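# Stand the fallen yellow cylinder upright inside the cyan circle

## Task

Take the tall yellow cylinder that is lying on its side, set it on its end so its entire base sits within the cyan circle, let go of it, and finish with both arms and grippers hanging in the air without contact with anything once the scene has settled.

## Robot and tools

Robot: two 6-joint arms with parallel grippers, named left_arm and right_arm. Their names do not refer to sides of any camera image. They face each other across a table. Base poses in the scene frame: left_arm at (+0.093, +0.423, +0.101) m, quat_wxyz (+0.769, 0, 0, -0.639); right_arm at (+0.014, -0.451, +0.097) m, quat_wxyz (+0.797, 0, 0, +0.604). So left_arm sits on the +y side and right_arm on the -y side.

Scene frame: origin at the table centre, +z up, table surface at z = +0.020 m. Every reported gripper position and velocity uses this one frame. Gripper frame: fingers extend along its +x and close along its y. The reported end_effector_position is the point midway between the finger pads, roughly 3-4 cm short of the fingertips. Printed positions can be off, worse when the arm is stretched out.

Tool execute_actions, argument actions: a list holding zero or one item. Empty list: just report the current state. Move item: {"rows": [[...]], "steps": n}, n from 1 to 15 (default 15). Each step lasts 1/30 s. Each row is used for one step, and the last row repeats if rows run out. Wait item: {"steps": n} with no rows, n up to 300. It sends nothing and returns after n steps counted from the previous result; thinking time counts inside that. Optional pictures (boolean) turns the camera images on or off for that result; they are included by default. A refused call moves nothing.

Row layout: always 14 numbers covering both arms, even if only one moves. First left_arm: waist, shoulder, elbow, wrist pitch, wrist yaw, wrist roll, opening. Then the same seven for right_arm. The six joint values are absolute target angles in radians, in the same form as the Joint positions line, not offsets. Ranges per arm: waist -3.054 to 3.054, shoulder 0.000 to 3.142, elbow 0.000 to 2.356, wrist pitch -1.571 to 1.571, wrist yaw -1.571 to 1.571, wrist roll -3.142 to 3.142. A target more than 0.010 rad beyond a range end, and farther out than the current angle, gets the call refused. Real ends can differ by 0.010 rad; targets beyond the real end are clipped there and the result says "joint sent to its limit" (possibly about an earlier, still-running move). No such line does not prove there is more room.

Opening: an absolute value from -1 to 1. +1 is fully open (pads 0.088 m apart). Empty fingers close at about -0.80; going lower adds nothing. Closing fully takes at least about 0.5 s.

Motion limits: each step, a joint's target is held within a fixed distance of its measured angle: 0.211 rad for waist, shoulder and elbow; 0.213 for wrist pitch; 0.267 for wrist yaw; 0.228 for wrist roll. If the targets would move the gripper more than 70 mm from where it is, all joint targets for that arm are scaled toward the current angles. Big moves therefore need several calls. Friction can leave joints short of their target, especially at long reach, and tiny changes may not happen. Check Joint positions after each move. Between calls the arms keep heading to the last row sent, until they have nearly stopped or a step is HELD.

Result lines: the state line gives each arm's end_effector_position (m), end_effector_quat_wxyz and velocities (m/s, rad/s). Joint positions / Joint velocities list each arm's six joints (rad, rad/s) then the pad gap (m, m/s). grip_measured is the measured opening on the command scale. It can be about 1 mm off per gripper, and when squeezing something hard it reads up to about 3 mm (0.061) narrower than the actual pad spacing. grip_effort_n is the gripper motor's effort in newtons; negative pushes closed, positive pushes open. It caps near 83 N, keeps a leftover value at rest, and reads n/a at the start. "joint command not followed" means a clearance check altered or blocked some joint targets. HELD marks steps whose row was not fully sent. MOTOR HOT warns from 50 °C. OVER-TEMPERATURE FAULT means an arm is being held at 95 °C to cool; it may lose power and go limp if it stays hot. TORQUE FAULT: contact torque reached a load limit, and that arm halts for 10 s and drops the rest of the call. Load limits (N m): waist 17, shoulder 21.1, elbow 21, wrist pitch 5.55, wrist yaw 5.53, wrist roll 5.19; a held object adds load.

Gripping: command an opening about 0.07 below grip_measured for a firm hold; a smaller margin holds more gently. Pad force tops out around 34-49 N, with a brief spike on first contact. Parts narrower than about 3 mm get reduced force. Occasionally a held part or loose object gets a short external shove.

zoom_image: camera (cam_high, cam_low, cam_left_wrist or cam_right_wrist) and region [x0, y0, x1, y1] in pixels of that camera's latest 504x504 image, origin top-left, at most 504 by 504. It gives a closer view and moves nothing.

read_manual: optional section "licences", which returns the URDF licence text only.

The goal must hold at that point. Replying without a tool call also ends the scenes.

Avoid: knocking anything off the table, dropping or slamming the cylinder, pushing hard, and letting the arms collide or press on each other. Do not leave a gripper touching the cylinder or table at the end; open and lift clear before finishing. The simulation keeps running while you think, so keep motions smooth and purposeful.

Each tool is called by a JSON object that holds its "name" and its "arguments".

## Session

{"name": "execute_actions", "arguments": {"actions": []}}

Scene clock: 0.00 s of 3900.00 s.
left_arm: end_effector_position=(+0.0749, +0.1127, +0.3321) grip_measured=+0.982 grip_effort_n=n/a end_effector_quat_wxyz=(+0.718, -0.234, +0.358, -0.549) end_effector_velocity=(-0.001, +0.002, -0.005) end_effector_angular_velocity=(+0.022, -0.014, -0.002) | right_arm: end_effector_position=(+0.2465, -0.4561, +0.2735) grip_measured=+1.000 grip_effort_n=n/a end_effector_quat_wxyz=(+0.192, -0.689, +0.114, +0.690) end_effector_velocity=(-0.002, +0.001, +0.000) end_effector_angular_velocity=(+0.008, +0.004, +0.019)
Joint positions: left_arm=[-0.414  0.893  0.571  0.044 -0.364 -0.956  0.087] | right_arm=[-1.39   1.414  1.293 -1.438 -0.109 -2.799  0.088]
Joint velocities: left_arm=[-0.007 -0.002 -0.002 -0.022 -0.007  0.007 -0.   ] | right_arm=[-0.002 -0.002 -0.002 -0.007 -0.007 -0.022  0.   ]
Motor temperatures (°C, as the motors report them): left_arm=[18 20 18 20 18 19] | right_arm=[18 20 19 20 20 19]
Heat: left arm: hottest shoulder 20 °C (+0.0 °C/min); right arm: hottest shoulder 20 °C (+0.0 °C/min).

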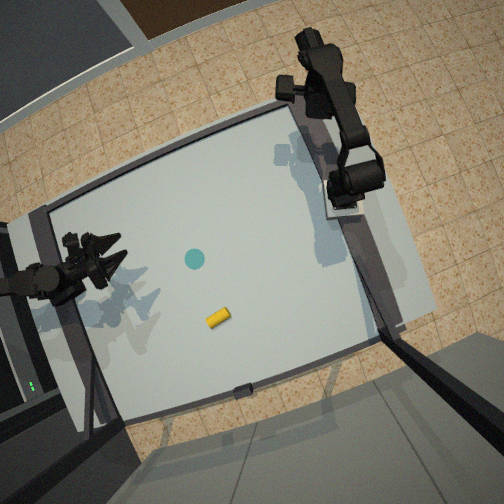

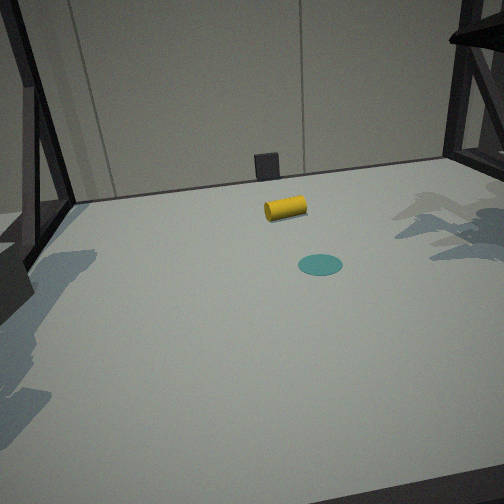

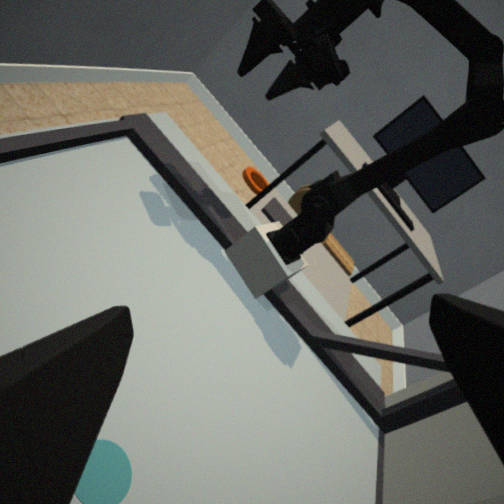

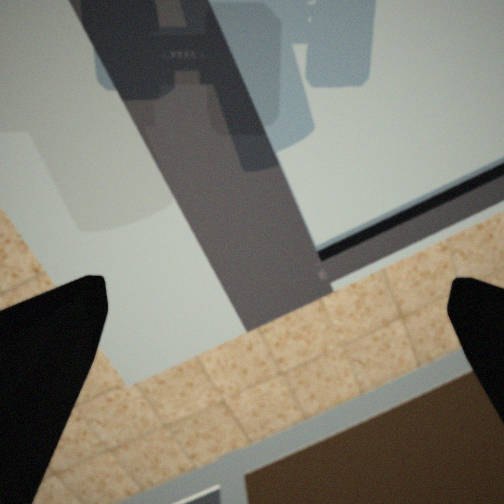

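{"name": "execute_actions", "arguments": {"actions": [{"rows":[[-0.414,0.3,0.4,0.044,-0.364,-0.956,1,0.6,1.6,1.5,-1.3,0,0,1]],"steps":15}], "pictures": false}}

{"name": "execute_actions", "arguments": {"actions": [{"steps":25}], "pictures": false}}

{"name": "execute_actions", "arguments": {"actions": [{"rows":[[-0.414,0.3,0.4,0.044,-0.364,-0.956,1,0.6,2.17,1.812,-1.213,0,0,1]],"steps":15}], "pictures": false}}

{"name": "execute_actions", "arguments": {"actions": [{"steps":20}]}}

Scene clock: 28.60 s of 3900.00 s.
left_arm: end_effector_position=(+0.0962, +0.2041, +0.3992) grip_measured=+0.982 grip_effort_n=-2.6 end_effector_quat_wxyz=(+0.637, -0.402, +0.272, -0.599) end_effector_velocity=(+0.000, +0.004, -0.003) end_effector_angular_velocity=(-0.018, +0.010, -0.006) | right_arm: end_effector_position=(+0.2274, -0.2218, +0.2843) grip_measured=+1.000 grip_effort_n=1.2 end_effector_quat_wxyz=(+0.250, -0.703, +0.141, +0.651) end_effector_velocity=(-0.456, +0.423, -0.002) end_effector_angular_velocity=(+0.237, +0.282, -0.100)
Joint positions: left_arm=[-0.415  0.308  0.409  0.044 -0.364 -0.956  0.087] | right_arm=[-0.477  1.593  1.493 -1.3   -0.003 -1.761  0.088]
Joint velocities: left_arm=[ 0.002 -0.037 -0.027  0.007  0.007 -0.007  0.   ] | right_arm=[ 1.985  0.002 -0.002 -0.007 -0.007  2.117  0.   ]
Motor temperatures (°C, as the motors report them): left_arm=[18 21 23 24 18 19] | right_arm=[18 22 22 20 20 19]
Heat: left arm: hottest wrist pitch 24 °C (+8.4 °C/min); right arm: hottest shoulder 22 °C (+4.2 °C/min).
Steps of this call (steps 1 to 90: nothing new was sent; then 25.10 s passed at rest; steps 91 to 105: all 15 steps of this action). Readings (joint positions):
91: left_arm=[-0.415 0.859 0.543 0.057 -0.361 -0.956] | right_arm=[-1.368 1.441 1.320 -1.437 -0.077 -2.750]
92: left_arm=[-0.415 0.798 0.501 0.045 -0.360 -0.956] | right_arm=[-1.322 1.473 1.364 -1.396 -0.052 -2.690]
94: left_arm=[-0.415 0.663 0.433 0.033 -0.364 -0.956] | right_arm=[-1.207 1.544 1.447 -1.319 -0.024 -2.551]
98: left_arm=[-0.415 0.413 0.408 0.046 -0.364 -0.956] | right_arm=[-0.944 1.590 1.481 -1.307 -0.008 -2.264]
105: the state above

Scene clock: 29.43 s of 3900.00 s.
left_arm: end_effector_position=(+0.0964, +0.2049, +0.3998) grip_measured=+0.982 grip_effort_n=-2.1 end_effector_quat_wxyz=(+0.636, -0.404, +0.271, -0.599) end_effector_velocity=(+0.000, -0.001, -0.007) end_effector_angular_velocity=(+0.027, -0.012, +0.006) | right_arm: end_effector_position=(-0.0862, -0.1544, +0.2842) grip_measured=+1.000 grip_effort_n=0.2 end_effector_quat_wxyz=(+0.430, -0.535, +0.359, +0.632) end_effector_velocity=(+0.000, -0.002, -0.002) end_effector_angular_velocity=(-0.053, +0.112, -0.673)
Joint positions: left_arm=[-0.415  0.304  0.409  0.044 -0.364 -0.956  0.087] | right_arm=[ 0.6    1.593  1.493 -1.299 -0.003 -0.057  0.088]
Joint velocities: left_arm=[-0.002 -0.002 -0.007 -0.022 -0.007  0.007  0.   ] | right_arm=[-0.002  0.002 -0.002 -0.007 -0.007  0.681  0.   ]
Motor temperatures (°C, as the motors report them): left_arm=[18 21 23 24 18 19] | right_arm=[18 22 22 20 20 19]
Heat: left arm: hottest wrist pitch 24 °C (+8.2 °C/min); right arm: hottest shoulder 22 °C (+4.1 °C/min).
Steps of this call (steps 1 to 25: the robot went on to your last target). Readings (joint positions):
1: left_arm=[-0.415 0.307 0.409 0.044 -0.364 -0.956] | right_arm=[-0.410 1.593 1.493 -1.300 -0.003 -1.689]
2: left_arm=[-0.415 0.306 0.409 0.044 -0.364 -0.956] | right_arm=[-0.344 1.593 1.493 -1.300 -0.003 -1.617]
4: left_arm=[-0.415 0.304 0.409 0.044 -0.364 -0.956] | right_arm=[-0.210 1.593 1.493 -1.300 -0.003 -1.473]
8: left_arm=[-0.415 0.304 0.409 0.044 -0.364 -0.956] | right_arm=[0.056 1.593 1.493 -1.299 -0.003 -1.186]
25: the state above

Scene clock: 29.93 s of 3900.00 s.
left_arm: end_effector_position=(+0.0964, +0.2049, +0.3998) grip_measured=+0.982 grip_effort_n=-2.6 end_effector_quat_wxyz=(+0.636, -0.404, +0.271, -0.599) end_effector_velocity=(+0.002, +0.000, -0.002) end_effector_angular_velocity=(+0.008, -0.008, +0.011) | right_arm: end_effector_position=(-0.1194, -0.0561, +0.1653) grip_measured=+1.000 grip_effort_n=0.2 end_effector_quat_wxyz=(+0.407, -0.579, +0.416, +0.571) end_effector_velocity=(+0.000, -0.001, +0.002) end_effector_angular_velocity=(-0.005, +0.006, -0.010)
Joint positions: left_arm=[-0.415  0.304  0.409  0.044 -0.364 -0.956  0.087] | right_arm=[ 0.6    2.176  1.802 -1.213 -0.003 -0.003  0.088]
Joint velocities: left_arm=[ 0.002 -0.002 -0.002 -0.007 -0.007  0.007  0.   ] | right_arm=[-0.002 -0.002  0.002 -0.007 -0.007  0.007  0.   ]
Motor temperatures (°C, as the motors report them): left_arm=[18 21 23 24 18 19] | right_arm=[18 22 22 20 20 19]
Heat: left arm: hottest wrist pitch 24 °C (+8.0 °C/min); right arm: hottest shoulder 22 °C (+4.0 °C/min).
Steps of this call (steps 1 to 15: all 15 steps of this action). Readings (joint positions):
1: left_arm=[-0.415 0.304 0.409 0.044 -0.364 -0.956] | right_arm=[0.600 1.632 1.531 -1.312 -0.003 -0.040]
2: left_arm=[-0.415 0.304 0.409 0.044 -0.364 -0.956] | right_arm=[0.600 1.681 1.594 -1.275 -0.003 -0.028]
4: left_arm=[-0.415 0.304 0.409 0.044 -0.364 -0.956] | right_arm=[0.600 1.804 1.728 -1.213 -0.003 -0.014]
8: left_arm=[-0.415 0.304 0.409 0.044 -0.364 -0.956] | right_arm=[0.600 2.016 1.804 -1.213 -0.003 -0.006]
15: the state above

Scene clock: 30.60 s of 3900.00 s.
left_arm: end_effector_position=(+0.0964, +0.2049, +0.3998) grip_measured=+0.982 grip_effort_n=-2.1 end_effector_quat_wxyz=(+0.636, -0.404, +0.271, -0.599) end_effector_velocity=(+0.001, +0.000, -0.002) end_effector_angular_velocity=(+0.008, -0.008, +0.006) | right_arm: end_effector_position=(-0.1201, -0.0541, +0.1702) grip_measured=+1.000 grip_effort_n=0.2 end_effector_quat_wxyz=(+0.410, -0.575, +0.413, +0.575) end_effector_velocity=(+0.002, -0.005, +0.000) end_effector_angular_velocity=(-0.023, -0.000, +0.005)
Joint positions: left_arm=[-0.415  0.304  0.409  0.044 -0.364 -0.956  0.087] | right_arm=[ 0.6    2.169  1.81  -1.213 -0.003 -0.003  0.088]
Joint velocities: left_arm=[-0.002 -0.002 -0.002 -0.007 -0.007  0.007  0.   ] | right_arm=[-0.002 -0.002 -0.002 -0.022 -0.007 -0.007  0.   ]
Motor temperatures (°C, as the motors report them): left_arm=[18 21 23 24 18 19] | right_arm=[18 23 22 20 20 19]
Heat: left arm: hottest wrist pitch 24 °C (+7.8 °C/min); right arm: hottest shoulder 23 °C (+5.9 °C/min).
Steps of this call (steps 1 to 15: the robot went on to your last target; steps 16 to 20: nothing new was sent). Readings (joint positions):
1: left_arm=[-0.415 0.304 0.409 0.044 -0.364 -0.956] | right_arm=[0.600 2.173 1.804 -1.213 -0.003 -0.003]
2: left_arm=[-0.415 0.304 0.409 0.044 -0.364 -0.956] | right_arm=[0.600 2.170 1.808 -1.213 -0.003 -0.003]
4: left_arm=[-0.415 0.304 0.409 0.044 -0.364 -0.956] | right_arm=[0.600 2.169 1.810 -1.213 -0.003 -0.003]
8: left_arm=[-0.415 0.304 0.409 0.044 -0.364 -0.956] | right_arm=[0.600 2.169 1.810 -1.213 -0.003 -0.003]
20: the state above
All arms were judged still, so your last target was given up. Only a new action makes them travel on or press farther. Fingers that are still opening or closing keep moving.

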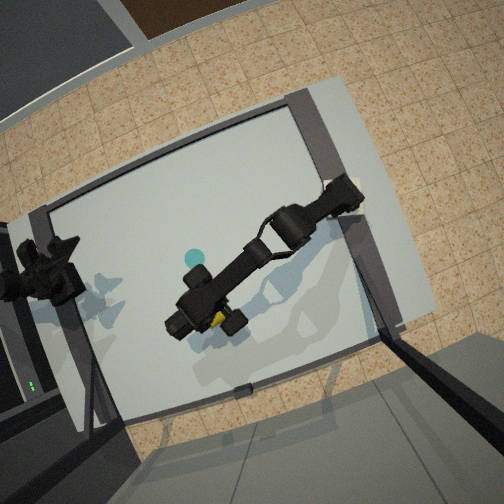

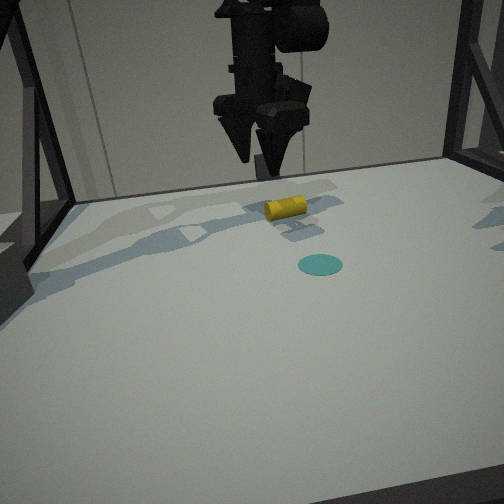

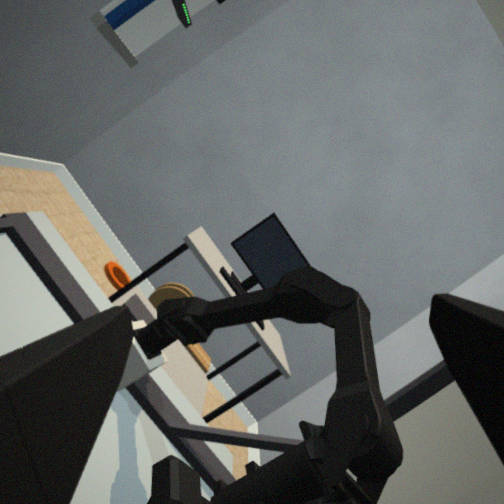

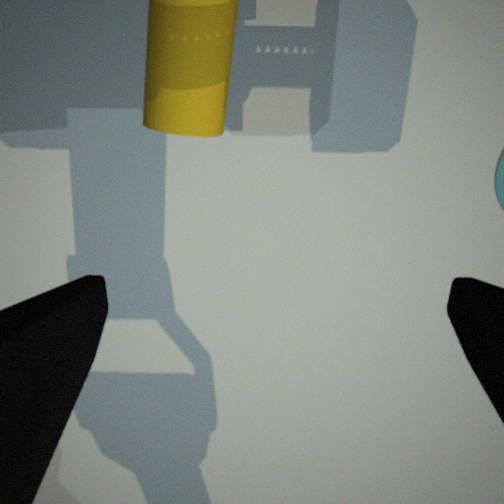

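{"name": "execute_actions", "arguments": {"actions": [{"rows":[[-0.414,0.3,0.4,0.044,-0.364,-0.956,1,0.667,2.3,1.95,-1.21,0,0.17,1],[-0.414,0.3,0.4,0.044,-0.364,-0.956,1,0.667,2.3,1.95,-1.21,0,0.17,1],[-0.414,0.3,0.4,0.044,-0.364,-0.956,1,0.667,2.49,2.122,-1.203,0,0.17,1]],"steps":15}]}}

Scene clock: 40.67 s of 3900.00 s.
left_arm: end_effector_position=(+0.0964, +0.2049, +0.3998) grip_measured=+0.982 grip_effort_n=-2.1 end_effector_quat_wxyz=(+0.636, -0.404, +0.271, -0.599) end_effector_velocity=(+0.003, +0.000, -0.002) end_effector_angular_velocity=(+0.007, +0.009, +0.018) | right_arm: end_effector_position=(-0.1692, -0.0097, +0.1088) grip_measured=+1.000 grip_effort_n=0.2 end_effector_quat_wxyz=(+0.439, -0.556, +0.441, +0.551) end_effector_velocity=(-0.001, +0.045, +0.045) end_effector_angular_velocity=(+0.153, +0.071, -0.044)
Joint positions: left_arm=[-0.415  0.304  0.409  0.044 -0.364 -0.956  0.087] | right_arm=[ 0.669  2.486  2.111 -1.203  0.     0.167  0.088]
Joint velocities: left_arm=[-0.002 -0.002 -0.002 -0.007 -0.022 -0.007 -0.   ] | right_arm=[-0.037 -0.007  0.168 -0.007 -0.007  0.007  0.   ]
Motor temperatures (°C, as the motors report them): left_arm=[18 21 23 25 18 19] | right_arm=[18 26 23 20 20 19]
Heat: left arm: hottest wrist pitch 25 °C (+7.4 °C/min); right arm: hottest shoulder 26 °C (+8.9 °C/min).
Steps of this call (steps 1 to 90: nothing new was sent; then 6.57 s passed at rest; steps 91 to 105: all 15 steps of this action). Readings (joint positions):
91: left_arm=[-0.415 0.304 0.409 0.044 -0.364 -0.956] | right_arm=[0.604 2.192 1.837 -1.230 0.001 0.045]
92: left_arm=[-0.415 0.304 0.409 0.044 -0.364 -0.956] | right_arm=[0.614 2.216 1.874 -1.217 0.002 0.088]
94: left_arm=[-0.415 0.304 0.409 0.044 -0.364 -0.956] | right_arm=[0.640 2.318 2.001 -1.205 0.002 0.132]
98: left_arm=[-0.415 0.304 0.409 0.044 -0.364 -0.956] | right_arm=[0.674 2.451 2.094 -1.201 0.000 0.160]
105: the state above

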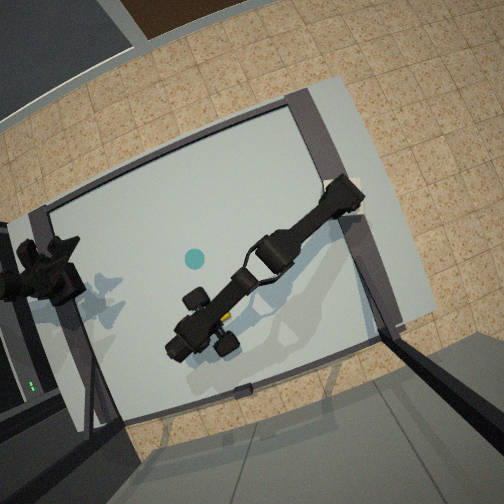

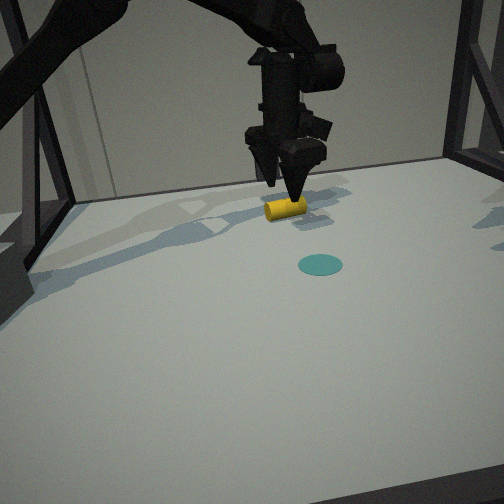

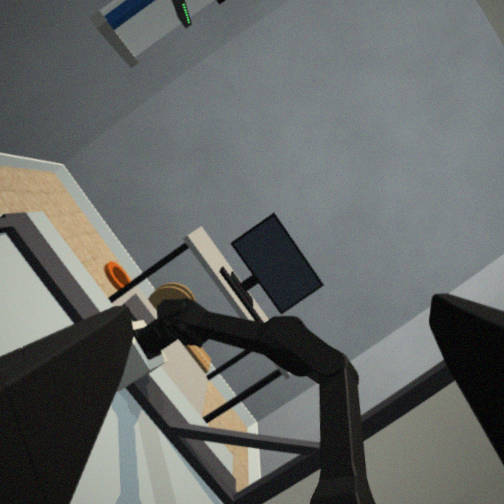

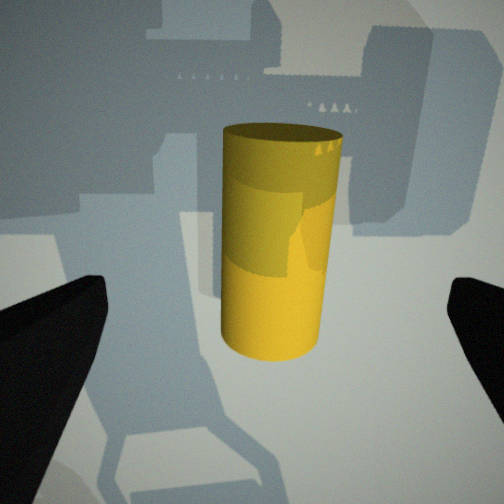

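{"name": "execute_actions", "arguments": {"actions": [{"rows":[[-0.414,0.3,0.4,0.044,-0.364,-0.956,1,0.664,2.53,2.141,-1.17,0,0.2,1],[-0.414,0.3,0.4,0.044,-0.364,-0.956,1,0.664,2.53,2.141,-1.17,0,0.2,1],[-0.414,0.3,0.4,0.044,-0.364,-0.956,1,0.664,2.53,2.141,-1.17,0,0.2,1],[-0.414,0.3,0.4,0.044,-0.364,-0.956,1,0.664,2.57,2.141,-1.14,0,0.2,1],[-0.414,0.3,0.4,0.044,-0.364,-0.956,1,0.664,2.57,2.141,-1.14,0,0.2,1],[-0.414,0.3,0.4,0.044,-0.364,-0.956,1,0.664,2.6,2.145,-1.108,0,0.2,1]],"steps":15}]}}

Scene clock: 48.47 s of 3900.00 s.
left_arm: end_effector_position=(+0.0964, +0.2049, +0.3998) grip_measured=+0.982 grip_effort_n=-2.1 end_effector_quat_wxyz=(+0.636, -0.404, +0.271, -0.599) end_effector_velocity=(+0.002, +0.000, -0.002) end_effector_angular_velocity=(+0.007, +0.009, +0.013) | right_arm: end_effector_position=(-0.1746, +0.0085, +0.0719) grip_measured=+1.000 grip_effort_n=0.2 end_effector_quat_wxyz=(+0.453, -0.539, +0.446, +0.553) end_effector_velocity=(+0.002, +0.000, +0.002) end_effector_angular_velocity=(+0.001, -0.008, +0.005)
Joint positions: left_arm=[-0.415  0.304  0.409  0.044 -0.364 -0.956  0.087] | right_arm=[ 0.665  2.584  2.145 -1.109 -0.001  0.197  0.088]
Joint velocities: left_arm=[-0.007 -0.002 -0.002 -0.007 -0.022 -0.007 -0.   ] | right_arm=[-0.002 -0.002  0.002 -0.007  0.007 -0.007  0.   ]
Motor temperatures (°C, as the motors report them): left_arm=[18 21 23 25 18 19] | right_arm=[18 29 24 20 20 19]
Heat: left arm: hottest wrist pitch 25 °C (+6.2 °C/min); right arm: hottest shoulder 29 °C (+11.1 °C/min).
Steps of this call (steps 1 to 15: the robot went on to your last target; steps 16 to 90: nothing new was sent; then 4.30 s passed at rest; steps 91 to 105: all 15 steps of this action). Readings (joint positions):
91: left_arm=[-0.415 0.304 0.409 0.044 -0.364 -0.956] | right_arm=[0.668 2.490 2.121 -1.200 0.000 0.175]
92: left_arm=[-0.415 0.304 0.409 0.044 -0.364 -0.956] | right_arm=[0.667 2.495 2.125 -1.188 0.000 0.183]
94: left_arm=[-0.415 0.304 0.409 0.044 -0.364 -0.956] | right_arm=[0.667 2.510 2.132 -1.172 0.000 0.190]
98: left_arm=[-0.415 0.304 0.409 0.044 -0.364 -0.956] | right_arm=[0.667 2.559 2.141 -1.122 0.000 0.195]
105: the state above

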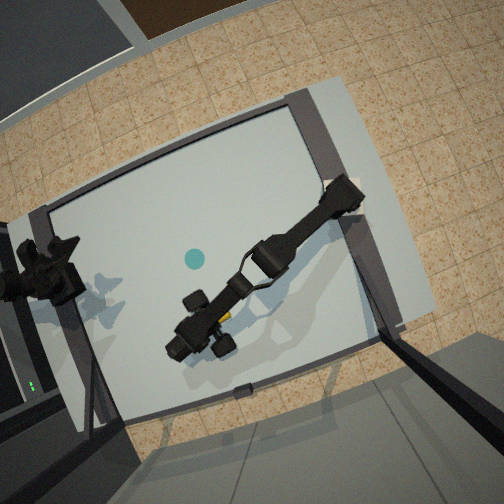

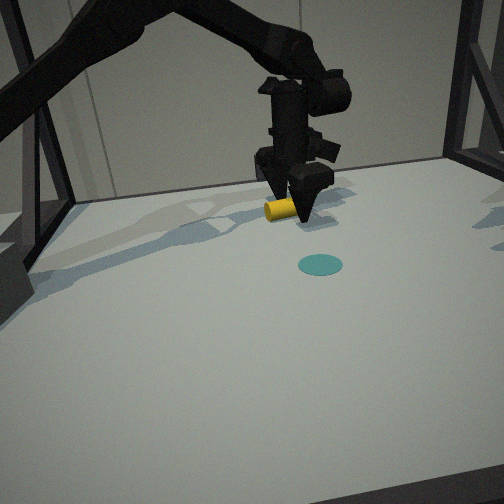

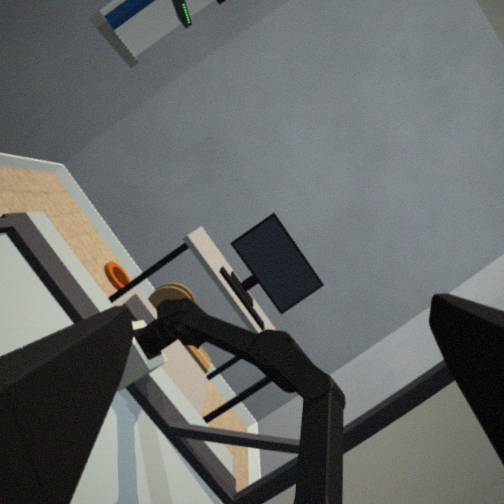

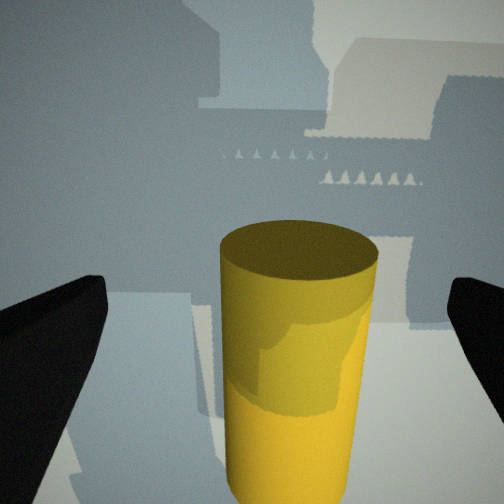

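{"name": "execute_actions", "arguments": {"actions": [{"rows":[[-0.414,0.3,0.4,0.044,-0.364,-0.956,1,0.66,2.535,2.09,-1.12,0,0.22,1]],"steps":12}], "pictures": false}}

{"name": "execute_actions", "arguments": {"actions": [{"rows":[[-0.414,0.3,0.4,0.044,-0.364,-0.956,1,0.66,2.54,2.085,-1.12,0,0.22,-0.25]],"steps":15}]}}

Scene clock: 54.43 s of 3900.00 s.
left_arm: end_effector_position=(+0.0964, +0.2049, +0.3998) grip_measured=+0.982 grip_effort_n=-1.6 end_effector_quat_wxyz=(+0.636, -0.404, +0.271, -0.599) end_effector_velocity=(-0.001, +0.000, -0.002) end_effector_angular_velocity=(+0.004, +0.021, -0.003) | right_arm: end_effector_position=(-0.1702, +0.0006, +0.0785) grip_measured=+1.000 grip_effort_n=-0.2 end_effector_quat_wxyz=(+0.457, -0.538, +0.454, +0.543) end_effector_velocity=(+0.002, -0.004, -0.002) end_effector_angular_velocity=(-0.019, +0.000, -0.010)
Joint positions: left_arm=[-0.415  0.304  0.409  0.044 -0.364 -0.956  0.087] | right_arm=[ 0.662  2.547  2.102 -1.118 -0.001  0.217  0.088]
Joint velocities: left_arm=[-0.007 -0.002 -0.002 -0.007 -0.007 -0.022 -0.   ] | right_arm=[-0.002 -0.002 -0.012 -0.007 -0.007  0.007  0.   ]
Motor temperatures (°C, as the motors report them): left_arm=[19 21 23 25 18 19] | right_arm=[18 31 24 20 20 20]
Heat: left arm: hottest wrist pitch 25 °C (+5.5 °C/min); right arm: hottest shoulder 31 °C (+12.1 °C/min).
Steps of this call (steps 1 to 15: the robot went on to your last target; steps 16 to 90: nothing new was sent; then 2.57 s passed at rest; steps 91 to 102: all 12 steps of this action). Readings (joint positions):
91: left_arm=[-0.415 0.304 0.409 0.044 -0.364 -0.956] | right_arm=[0.665 2.581 2.137 -1.107 -0.001 0.202]
92: left_arm=[-0.415 0.304 0.409 0.044 -0.364 -0.956] | right_arm=[0.665 2.574 2.124 -1.112 -0.001 0.207]
94: left_arm=[-0.415 0.304 0.409 0.044 -0.364 -0.956] | right_arm=[0.664 2.562 2.109 -1.118 -0.001 0.213]
98: left_arm=[-0.415 0.304 0.409 0.044 -0.364 -0.956] | right_arm=[0.663 2.550 2.103 -1.118 -0.001 0.216]
102: the state above

Scene clock: 54.93 s of 3900.00 s.
left_arm: end_effector_position=(+0.0964, +0.2049, +0.3998) grip_measured=+0.982 grip_effort_n=-2.1 end_effector_quat_wxyz=(+0.636, -0.404, +0.271, -0.599) end_effector_velocity=(+0.000, -0.001, -0.003) end_effector_angular_velocity=(+0.011, +0.005, +0.004) | right_arm: end_effector_position=(-0.1695, -0.0011, +0.0769) grip_measured=-0.164 grip_effort_n=-83.5 end_effector_quat_wxyz=(+0.455, -0.540, +0.455, +0.541) end_effector_velocity=(+0.000, -0.000, -0.001) end_effector_angular_velocity=(-0.001, +0.008, -0.010)
Joint positions: left_arm=[-0.415  0.304  0.409  0.044 -0.364 -0.956  0.087] | right_arm=[ 0.662  2.547  2.096 -1.118 -0.001  0.217  0.031]
Joint velocities: left_arm=[-0.002  0.002 -0.002 -0.007 -0.007 -0.007 -0.   ] | right_arm=[-0.002 -0.002 -0.007  0.007 -0.007  0.007 -0.   ]
Motor temperatures (°C, as the motors report them): left_arm=[19 21 24 25 18 19] | right_arm=[18 31 24 20 20 20]
Heat: left arm: hottest wrist pitch 25 °C (+5.5 °C/min); right arm: hottest shoulder 31 °C (+12.0 °C/min).
Steps of this call (steps 1 to 15: all 15 steps of this action). Readings (joint positions):
1: left_arm=[-0.415 0.304 0.409 0.044 -0.364 -0.956] | right_arm=[0.662 2.547 2.101 -1.118 -0.001 0.217]
2: left_arm=[-0.415 0.304 0.409 0.044 -0.364 -0.956] | right_arm=[0.662 2.547 2.100 -1.118 -0.001 0.217]
4: left_arm=[-0.415 0.304 0.409 0.044 -0.364 -0.956] | right_arm=[0.662 2.547 2.097 -1.118 -0.001 0.217]
8: left_arm=[-0.415 0.304 0.409 0.044 -0.364 -0.956] | right_arm=[0.662 2.547 2.096 -1.118 -0.001 0.217]
15: the state above

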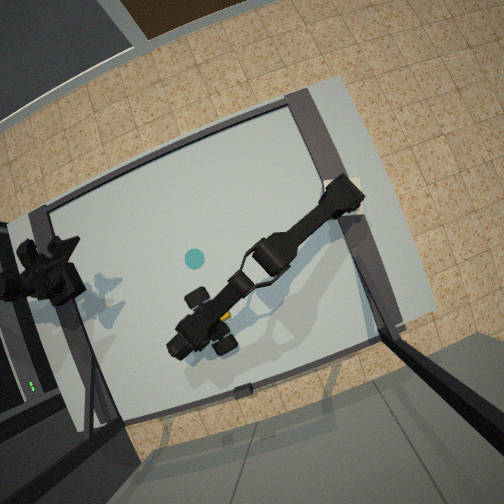

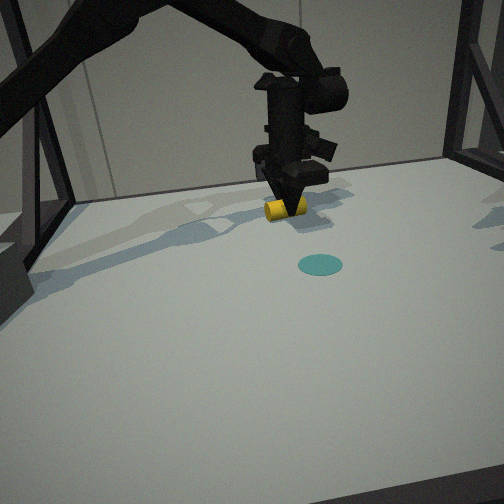

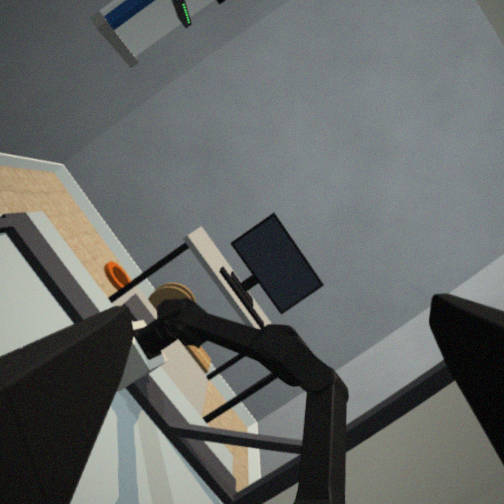

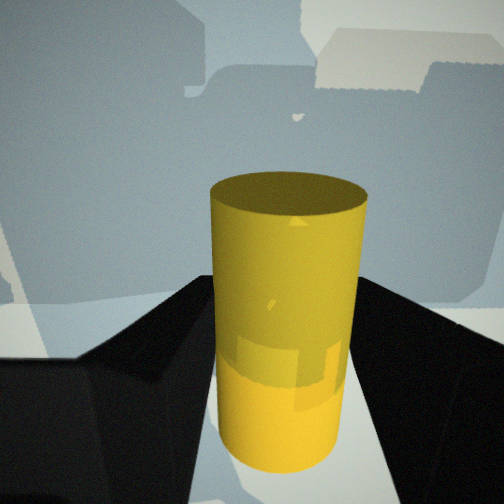

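{"name": "execute_actions", "arguments": {"actions": [{"rows":[[-0.414,0.3,0.4,0.044,-0.364,-0.956,1,0.66,2.5,2.09,-1.12,0,0.22,-0.25],[-0.414,0.3,0.4,0.044,-0.364,-0.956,1,0.66,2.45,2.09,-1.12,0,0.22,-0.25],[-0.414,0.3,0.4,0.044,-0.364,-0.956,1,0.66,2.4,2.06,-1.12,0,0.22,-0.25],[-0.414,0.3,0.4,0.044,-0.364,-0.956,1,0.66,2.35,2.02,-1.12,0,0.22,-0.25],[-0.414,0.3,0.4,0.044,-0.364,-0.956,1,0.66,2.3,1.97,-1.1,0,0.22,-0.25],[-0.414,0.3,0.4,0.044,-0.364,-0.956,1,0.66,2.25,1.91,-1.05,0.05,0.22,-0.25],[-0.414,0.3,0.4,0.044,-0.364,-0.956,1,0.66,2.2,1.85,-1.0,0.1,0.25,-0.25],[-0.414,0.3,0.4,0.044,-0.364,-0.956,1,0.67,2.15,1.79,-0.9,0.2,0.3,-0.25],[-0.414,0.3,0.4,0.044,-0.364,-0.956,1,0.68,2.1,1.73,-0.8,0.35,0.35,-0.25],[-0.414,0.3,0.4,0.044,-0.364,-0.956,1,0.686,2.1,1.6,-0.3,1.565,0.8,-0.25]],"steps":15}], "pictures": false}}

{"name": "execute_actions", "arguments": {"actions": [{"steps":15}], "pictures": false}}

{"name": "execute_actions", "arguments": {"actions": [{"rows":[[-0.414,0.3,0.4,0.044,-0.364,-0.956,1,0.686,2.42,1.221,0.4,1.565,0.8,-0.25]],"steps":15}], "pictures": false}}

{"name": "execute_actions", "arguments": {"actions": [{"steps":10}]}}

Scene clock: 67.00 s of 3900.00 s.
left_arm: end_effector_position=(+0.0964, +0.2049, +0.3998) grip_measured=+0.982 grip_effort_n=-2.1 end_effector_quat_wxyz=(+0.636, -0.404, +0.271, -0.599) end_effector_velocity=(+0.001, +0.000, -0.002) end_effector_angular_velocity=(+0.006, +0.007, +0.004) | right_arm: end_effector_position=(-0.0982, +0.0445, +0.2214) grip_measured=-0.164 grip_effort_n=-83.5 end_effector_quat_wxyz=(+0.814, -0.200, +0.288, +0.464) end_effector_velocity=(+0.238, +0.165, +0.137) end_effector_angular_velocity=(+2.472, -0.465, -2.252)
Joint positions: left_arm=[-0.415  0.304  0.409  0.044 -0.364 -0.956  0.087] | right_arm=[ 0.684  2.091  1.64  -0.543  0.675  0.688  0.031]
Joint velocities: left_arm=[-0.002 -0.002 -0.002 -0.007 -0.007 -0.007 -0.   ] | right_arm=[-0.002  0.129 -0.505  1.824  2.41   1.429 -0.   ]
Motor temperatures (°C, as the motors report them): left_arm=[19 21 24 26 18 19] | right_arm=[18 36 24 20 20 20]
Heat: left arm: hottest wrist pitch 26 °C (+5.0 °C/min); right arm: hottest shoulder 36 °C (+15.0 °C/min).
Steps of this call (steps 1 to 15: the robot went on to your last target; steps 16 to 90: nothing new was sent; then 8.57 s passed at rest; steps 91 to 105: all 15 steps of this action). Readings (joint positions):
91: left_arm=[-0.415 0.304 0.409 0.044 -0.364 -0.956] | right_arm=[0.662 2.542 2.096 -1.119 -0.001 0.217]
92: left_arm=[-0.415 0.304 0.409 0.044 -0.364 -0.956] | right_arm=[0.662 2.530 2.094 -1.119 -0.001 0.217]
94: left_arm=[-0.415 0.304 0.409 0.044 -0.364 -0.956] | right_arm=[0.662 2.482 2.064 -1.119 -0.001 0.217]
98: left_arm=[-0.415 0.304 0.409 0.044 -0.364 -0.956] | right_arm=[0.665 2.278 1.907 -1.019 0.083 0.247]
105: the state above

Scene clock: 67.50 s of 3900.00 s.
left_arm: end_effector_position=(+0.0964, +0.2049, +0.3998) grip_measured=+0.982 grip_effort_n=-2.1 end_effector_quat_wxyz=(+0.636, -0.404, +0.271, -0.599) end_effector_velocity=(+0.003, +0.000, -0.001) end_effector_angular_velocity=(-0.001, -0.003, +0.020) | right_arm: end_effector_position=(-0.0260, +0.0197, +0.3147) grip_measured=-0.164 grip_effort_n=-83.5 end_effector_quat_wxyz=(+0.978, -0.000, +0.008, +0.211) end_effector_velocity=(+0.005, -0.014, +0.015) end_effector_angular_velocity=(+0.039, -0.091, -0.095)
Joint positions: left_arm=[-0.415  0.304  0.409  0.044 -0.364 -0.956  0.087] | right_arm=[ 0.684  2.101  1.609 -0.303  1.55   0.797  0.031]
Joint velocities: left_arm=[-0.002 -0.002 -0.007  0.007 -0.022  0.007 -0.   ] | right_arm=[ 0.002 -0.002 -0.002 -0.007  0.139  0.007 -0.   ]
Motor temperatures (°C, as the motors report them): left_arm=[19 21 24 26 18 19] | right_arm=[18 36 24 20 20 20]
Heat: left arm: hottest wrist pitch 26 °C (+5.0 °C/min); right arm: hottest shoulder 36 °C (+15.1 °C/min).
Steps of this call (steps 1 to 15: the robot went on to your last target). Readings (joint positions):
1: left_arm=[-0.415 0.304 0.409 0.044 -0.364 -0.956] | right_arm=[0.684 2.096 1.626 -0.481 0.757 0.724]
2: left_arm=[-0.415 0.304 0.409 0.044 -0.364 -0.956] | right_arm=[0.684 2.101 1.615 -0.424 0.840 0.748]
4: left_arm=[-0.415 0.304 0.409 0.044 -0.364 -0.956] | right_arm=[0.684 2.103 1.609 -0.356 1.005 0.775]
8: left_arm=[-0.415 0.304 0.409 0.044 -0.364 -0.956] | right_arm=[0.684 2.101 1.609 -0.312 1.347 0.793]
15: the state above

Scene clock: 68.00 s of 3900.00 s.
left_arm: end_effector_position=(+0.0964, +0.2049, +0.3998) grip_measured=+0.982 grip_effort_n=-2.1 end_effector_quat_wxyz=(+0.636, -0.404, +0.271, -0.599) end_effector_velocity=(+0.001, +0.000, -0.002) end_effector_angular_velocity=(+0.006, +0.007, +0.004) | right_arm: end_effector_position=(-0.0106, -0.0156, +0.1151) grip_measured=-0.164 grip_effort_n=-83.5 end_effector_quat_wxyz=(+0.978, -0.029, -0.002, +0.207) end_effector_velocity=(-0.009, +0.023, +0.023) end_effector_angular_velocity=(+0.571, +0.254, +0.003)
Joint positions: left_arm=[-0.415  0.304  0.409  0.044 -0.364 -0.956  0.087] | right_arm=[0.684 2.423 1.224 0.344 1.561 0.798 0.031]
Joint velocities: left_arm=[-0.002 -0.002 -0.002 -0.007 -0.007 -0.007 -0.   ] | right_arm=[-0.002 -0.002 -0.051  0.711 -0.007 -0.037 -0.   ]
Motor temperatures (°C, as the motors report them): left_arm=[19 21 24 26 18 19] | right_arm=[18 36 24 20 20 20]
Heat: left arm: hottest wrist pitch 26 °C (+5.0 °C/min); right arm: hottest shoulder 36 °C (+15.0 °C/min).
Steps of this call (steps 1 to 15: all 15 steps of this action). Readings (joint positions):
1: left_arm=[-0.415 0.304 0.409 0.044 -0.364 -0.956] | right_arm=[0.684 2.115 1.590 -0.266 1.555 0.797]
2: left_arm=[-0.415 0.304 0.409 0.044 -0.364 -0.956] | right_arm=[0.684 2.126 1.569 -0.228 1.561 0.797]
4: left_arm=[-0.415 0.304 0.409 0.044 -0.364 -0.956] | right_arm=[0.684 2.165 1.520 -0.159 1.563 0.797]
8: left_arm=[-0.415 0.304 0.409 0.044 -0.364 -0.956] | right_arm=[0.684 2.290 1.387 -0.015 1.562 0.797]
15: the state above

Scene clock: 68.33 s of 3900.00 s.
left_arm: end_effector_position=(+0.0964, +0.2049, +0.3998) grip_measured=+0.982 grip_effort_n=-1.6 end_effector_quat_wxyz=(+0.636, -0.404, +0.271, -0.599) end_effector_velocity=(+0.001, +0.001, +0.003) end_effector_angular_velocity=(-0.015, +0.025, +0.002) | right_arm: end_effector_position=(-0.0119, -0.0127, +0.1200) grip_measured=-0.164 grip_effort_n=-83.5 end_effector_quat_wxyz=(+0.979, +0.001, +0.003, +0.206) end_effector_velocity=(+0.004, -0.001, +0.002) end_effector_angular_velocity=(+0.002, -0.005, -0.012)
Joint positions: left_arm=[-0.415  0.304  0.409  0.044 -0.364 -0.956  0.087] | right_arm=[0.684 2.418 1.224 0.398 1.563 0.798 0.031]
Joint velocities: left_arm=[-0.002 -0.002  0.002  0.007 -0.007 -0.022 -0.   ] | right_arm=[-0.007 -0.002 -0.002  0.007  0.007 -0.007 -0.   ]
Motor temperatures (°C, as the motors report them): left_arm=[19 21 24 26 18 19] | right_arm=[18 36 24 20 20 20]
Heat: left arm: hottest wrist pitch 26 °C (+5.1 °C/min); right arm: hottest shoulder 36 °C (+15.2 °C/min).
Steps of this call (steps 1 to 10: the robot went on to your last target). Readings (joint positions):
1: left_arm=[-0.415 0.304 0.409 0.044 -0.364 -0.956] | right_arm=[0.684 2.423 1.223 0.364 1.561 0.798]
2: left_arm=[-0.415 0.304 0.409 0.044 -0.364 -0.956] | right_arm=[0.684 2.421 1.224 0.379 1.562 0.798]
4: left_arm=[-0.415 0.304 0.409 0.044 -0.364 -0.956] | right_arm=[0.684 2.418 1.225 0.390 1.563 0.798]
8: left_arm=[-0.415 0.304 0.409 0.044 -0.364 -0.956] | right_arm=[0.684 2.418 1.224 0.394 1.563 0.798]
10: the state above

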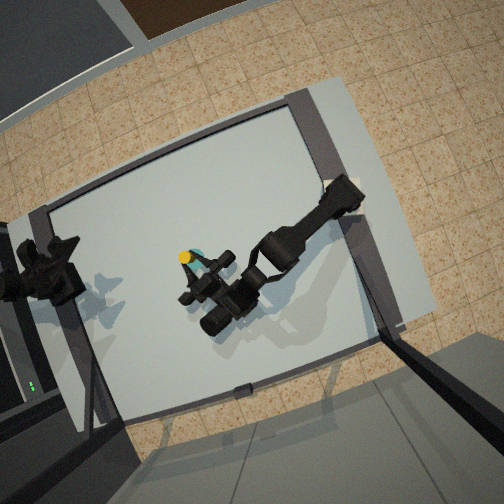

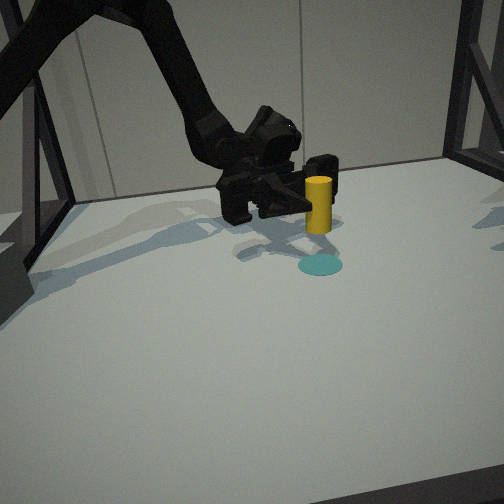

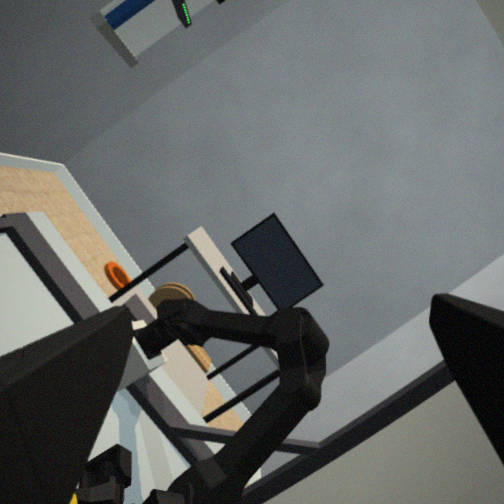

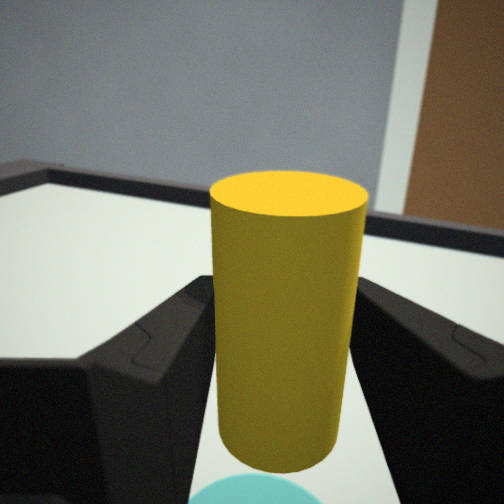

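{"name": "execute_actions", "arguments": {"actions": [{"rows":[[-0.414,0.3,0.4,0.044,-0.364,-0.956,1,0.686,2.46,1.23,0.43,1.565,0.8,-0.25],[-0.414,0.3,0.4,0.044,-0.364,-0.956,1,0.686,2.46,1.23,0.43,1.565,0.8,-0.25],[-0.414,0.3,0.4,0.044,-0.364,-0.956,1,0.686,2.5,1.24,0.464,1.565,0.8,-0.25]],"steps":15}]}}

{"name": "zoom_image", "arguments": {"camera": "cam_low", "region": [200,160,400,310]}}

{"name": "zoom_image", "arguments": {"camera": "cam_high", "region": [150,220,250,320]}}

Scene clock: 73.70 s of 3900.00 s.
left_arm: end_effector_position=(+0.0964, +0.2049, +0.3998) grip_measured=+0.982 grip_effort_n=-2.1 end_effector_quat_wxyz=(+0.636, -0.404, +0.271, -0.599) end_effector_velocity=(+0.001, +0.001, +0.001) end_effector_angular_velocity=(-0.008, +0.010, +0.004) | right_arm: end_effector_position=(-0.0127, -0.0135, +0.0973) grip_measured=-0.164 grip_effort_n=-83.5 end_effector_quat_wxyz=(+0.978, +0.003, +0.003, +0.207) end_effector_velocity=(+0.001, +0.000, -0.001) end_effector_angular_velocity=(-0.016, -0.001, +0.003)
Joint positions: left_arm=[-0.415  0.304  0.409  0.044 -0.364 -0.956  0.087] | right_arm=[0.687 2.49  1.235 0.462 1.565 0.798 0.031]
Joint velocities: left_arm=[-0.002 -0.002 -0.002  0.007 -0.007 -0.007 -0.   ] | right_arm=[-0.002 -0.002 -0.002 -0.007 -0.007 -0.007 -0.   ]
Motor temperatures (°C, as the motors report them): left_arm=[19 21 24 26 18 19] | right_arm=[18 37 23 21 20 20]
Heat: left arm: hottest wrist pitch 26 °C (+4.0 °C/min); right arm: hottest shoulder 37 °C (+16.1 °C/min).
Steps of this call (steps 1 to 30: the robot went on to your last target; steps 31 to 146: nothing new was sent; steps 147 to 161: all 15 steps of this action). Readings (joint positions):
147: left_arm=[-0.415 0.304 0.409 0.044 -0.364 -0.956] | right_arm=[0.687 2.423 1.224 0.407 1.563 0.798]
148: left_arm=[-0.415 0.304 0.409 0.044 -0.364 -0.956] | right_arm=[0.687 2.427 1.225 0.415 1.564 0.798]
150: left_arm=[-0.415 0.304 0.409 0.044 -0.364 -0.956] | right_arm=[0.687 2.451 1.232 0.442 1.565 0.798]
154: left_arm=[-0.415 0.304 0.409 0.044 -0.364 -0.956] | right_arm=[0.687 2.487 1.234 0.455 1.565 0.798]
161: the state above

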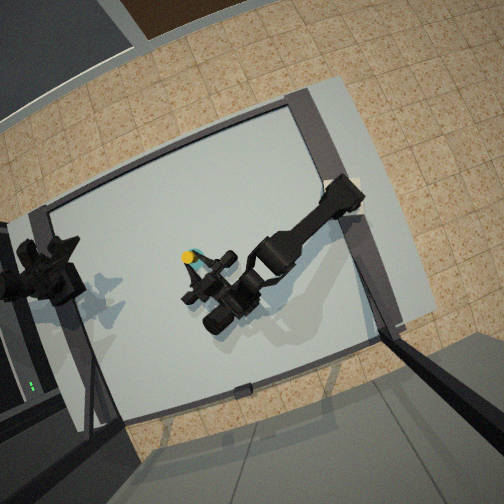

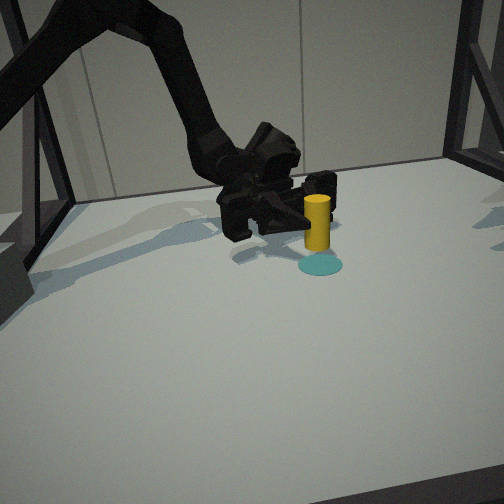

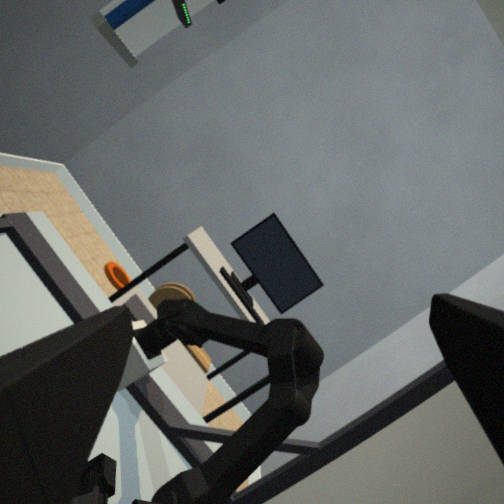

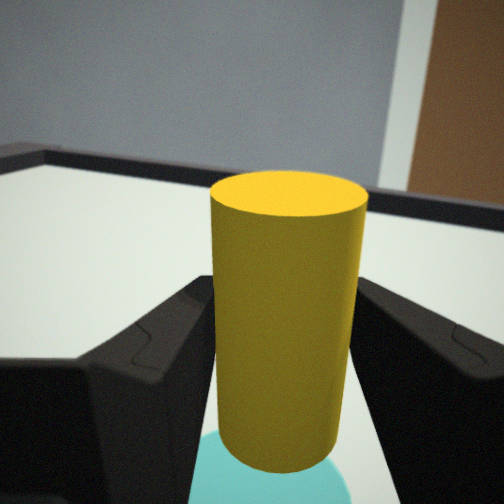

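Region (200, 160, 400, 310) of cam_low's 504x504 image, scaled by 2.520, with more detail than that image has; it fills the top 378 rows of this view, and the rest is white.

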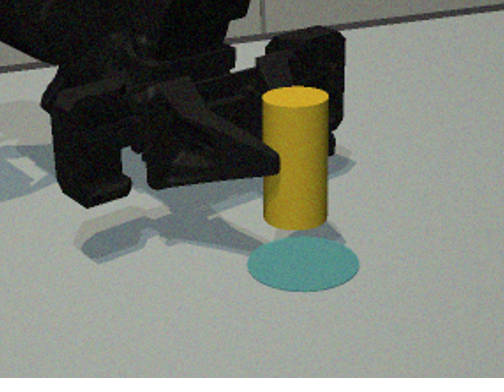

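Region (150, 220, 250, 320) of cam_high's 504x504 image, scaled by 5.040, with more detail than that image has.

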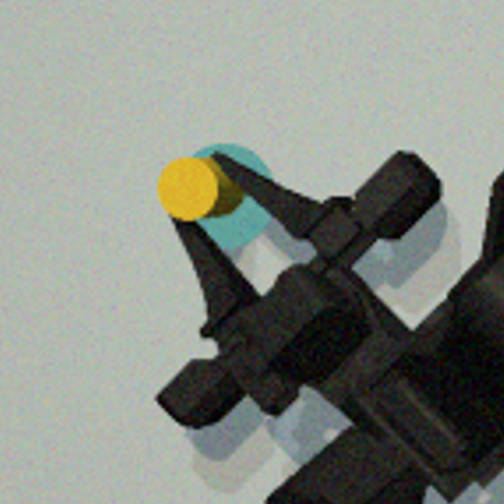

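{"name": "execute_actions", "arguments": {"actions": [{"rows":[[-0.414,0.3,0.4,0.044,-0.364,-0.956,1,0.686,2.53,1.26,0.475,1.565,0.8,-0.25],[-0.414,0.3,0.4,0.044,-0.364,-0.956,1,0.686,2.53,1.26,0.475,1.565,0.8,-0.25],[-0.414,0.3,0.4,0.044,-0.364,-0.956,1,0.686,2.574,1.281,0.49,1.565,0.8,-0.25]],"steps":15}]}}

{"name": "zoom_image", "arguments": {"camera": "cam_low", "region": [200,160,400,310]}}

Scene clock: 78.77 s of 3900.00 s.
left_arm: end_effector_position=(+0.0964, +0.2049, +0.3998) grip_measured=+0.982 grip_effort_n=-2.6 end_effector_quat_wxyz=(+0.636, -0.404, +0.271, -0.599) end_effector_velocity=(-0.000, +0.000, +0.001) end_effector_angular_velocity=(-0.006, -0.007, -0.004) | right_arm: end_effector_position=(-0.0141, -0.0103, +0.0768) grip_measured=-0.164 grip_effort_n=-83.5 end_effector_quat_wxyz=(+0.978, -0.001, +0.002, +0.207) end_effector_velocity=(+0.001, +0.001, +0.001) end_effector_angular_velocity=(-0.011, +0.001, +0.003)
Joint positions: left_arm=[-0.415  0.304  0.409  0.044 -0.364 -0.956  0.087] | right_arm=[0.687 2.563 1.275 0.488 1.565 0.798 0.031]
Joint velocities: left_arm=[ 0.002 -0.002 -0.002  0.007  0.007  0.007 -0.   ] | right_arm=[-0.002 -0.007 -0.002 -0.007 -0.007 -0.007  0.   ]
Motor temperatures (°C, as the motors report them): left_arm=[19 21 24 26 18 19] | right_arm=[18 36 23 21 20 20]
Heat: left arm: hottest wrist pitch 26 °C (+3.0 °C/min); right arm: hottest shoulder 36 °C (+14.1 °C/min).
Steps of this call (steps 1 to 15: the robot went on to your last target; steps 16 to 90: nothing new was sent; then 1.57 s passed at rest; steps 91 to 105: all 15 steps of this action). Readings (joint positions):
91: left_arm=[-0.415 0.304 0.409 0.044 -0.364 -0.956] | right_arm=[0.687 2.495 1.238 0.465 1.565 0.798]
92: left_arm=[-0.415 0.304 0.409 0.044 -0.364 -0.956] | right_arm=[0.687 2.500 1.244 0.468 1.565 0.798]
94: left_arm=[-0.415 0.304 0.409 0.044 -0.364 -0.956] | right_arm=[0.687 2.526 1.263 0.481 1.566 0.798]
98: left_arm=[-0.415 0.304 0.409 0.044 -0.364 -0.956] | right_arm=[0.687 2.559 1.271 0.484 1.565 0.798]
105: the state above

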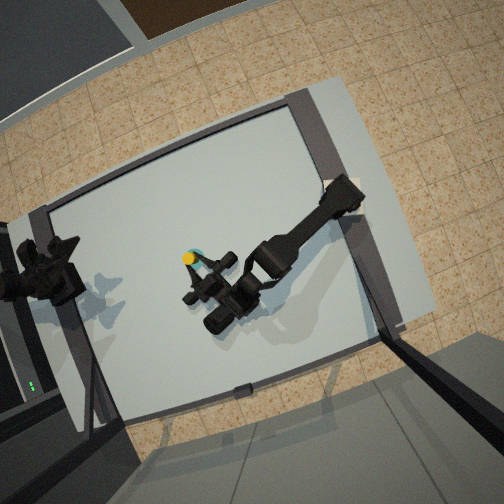

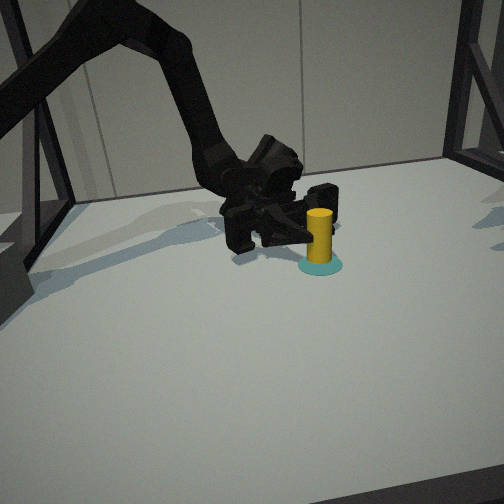

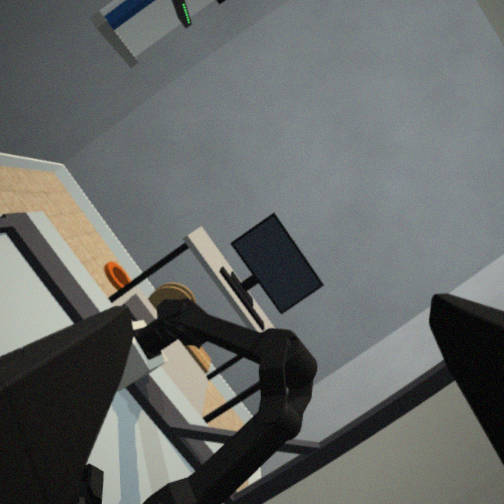

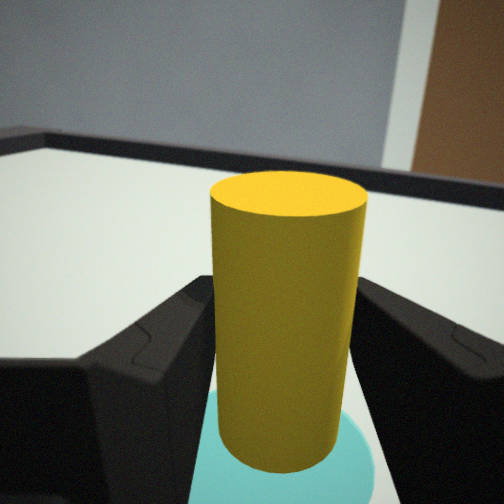

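Region (200, 160, 400, 310) of cam_low's 504x504 image, scaled by 2.520, with more detail than that image has; it fills the top 378 rows of this view, and the rest is white.

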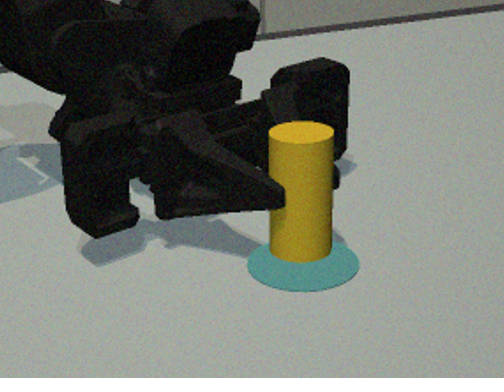

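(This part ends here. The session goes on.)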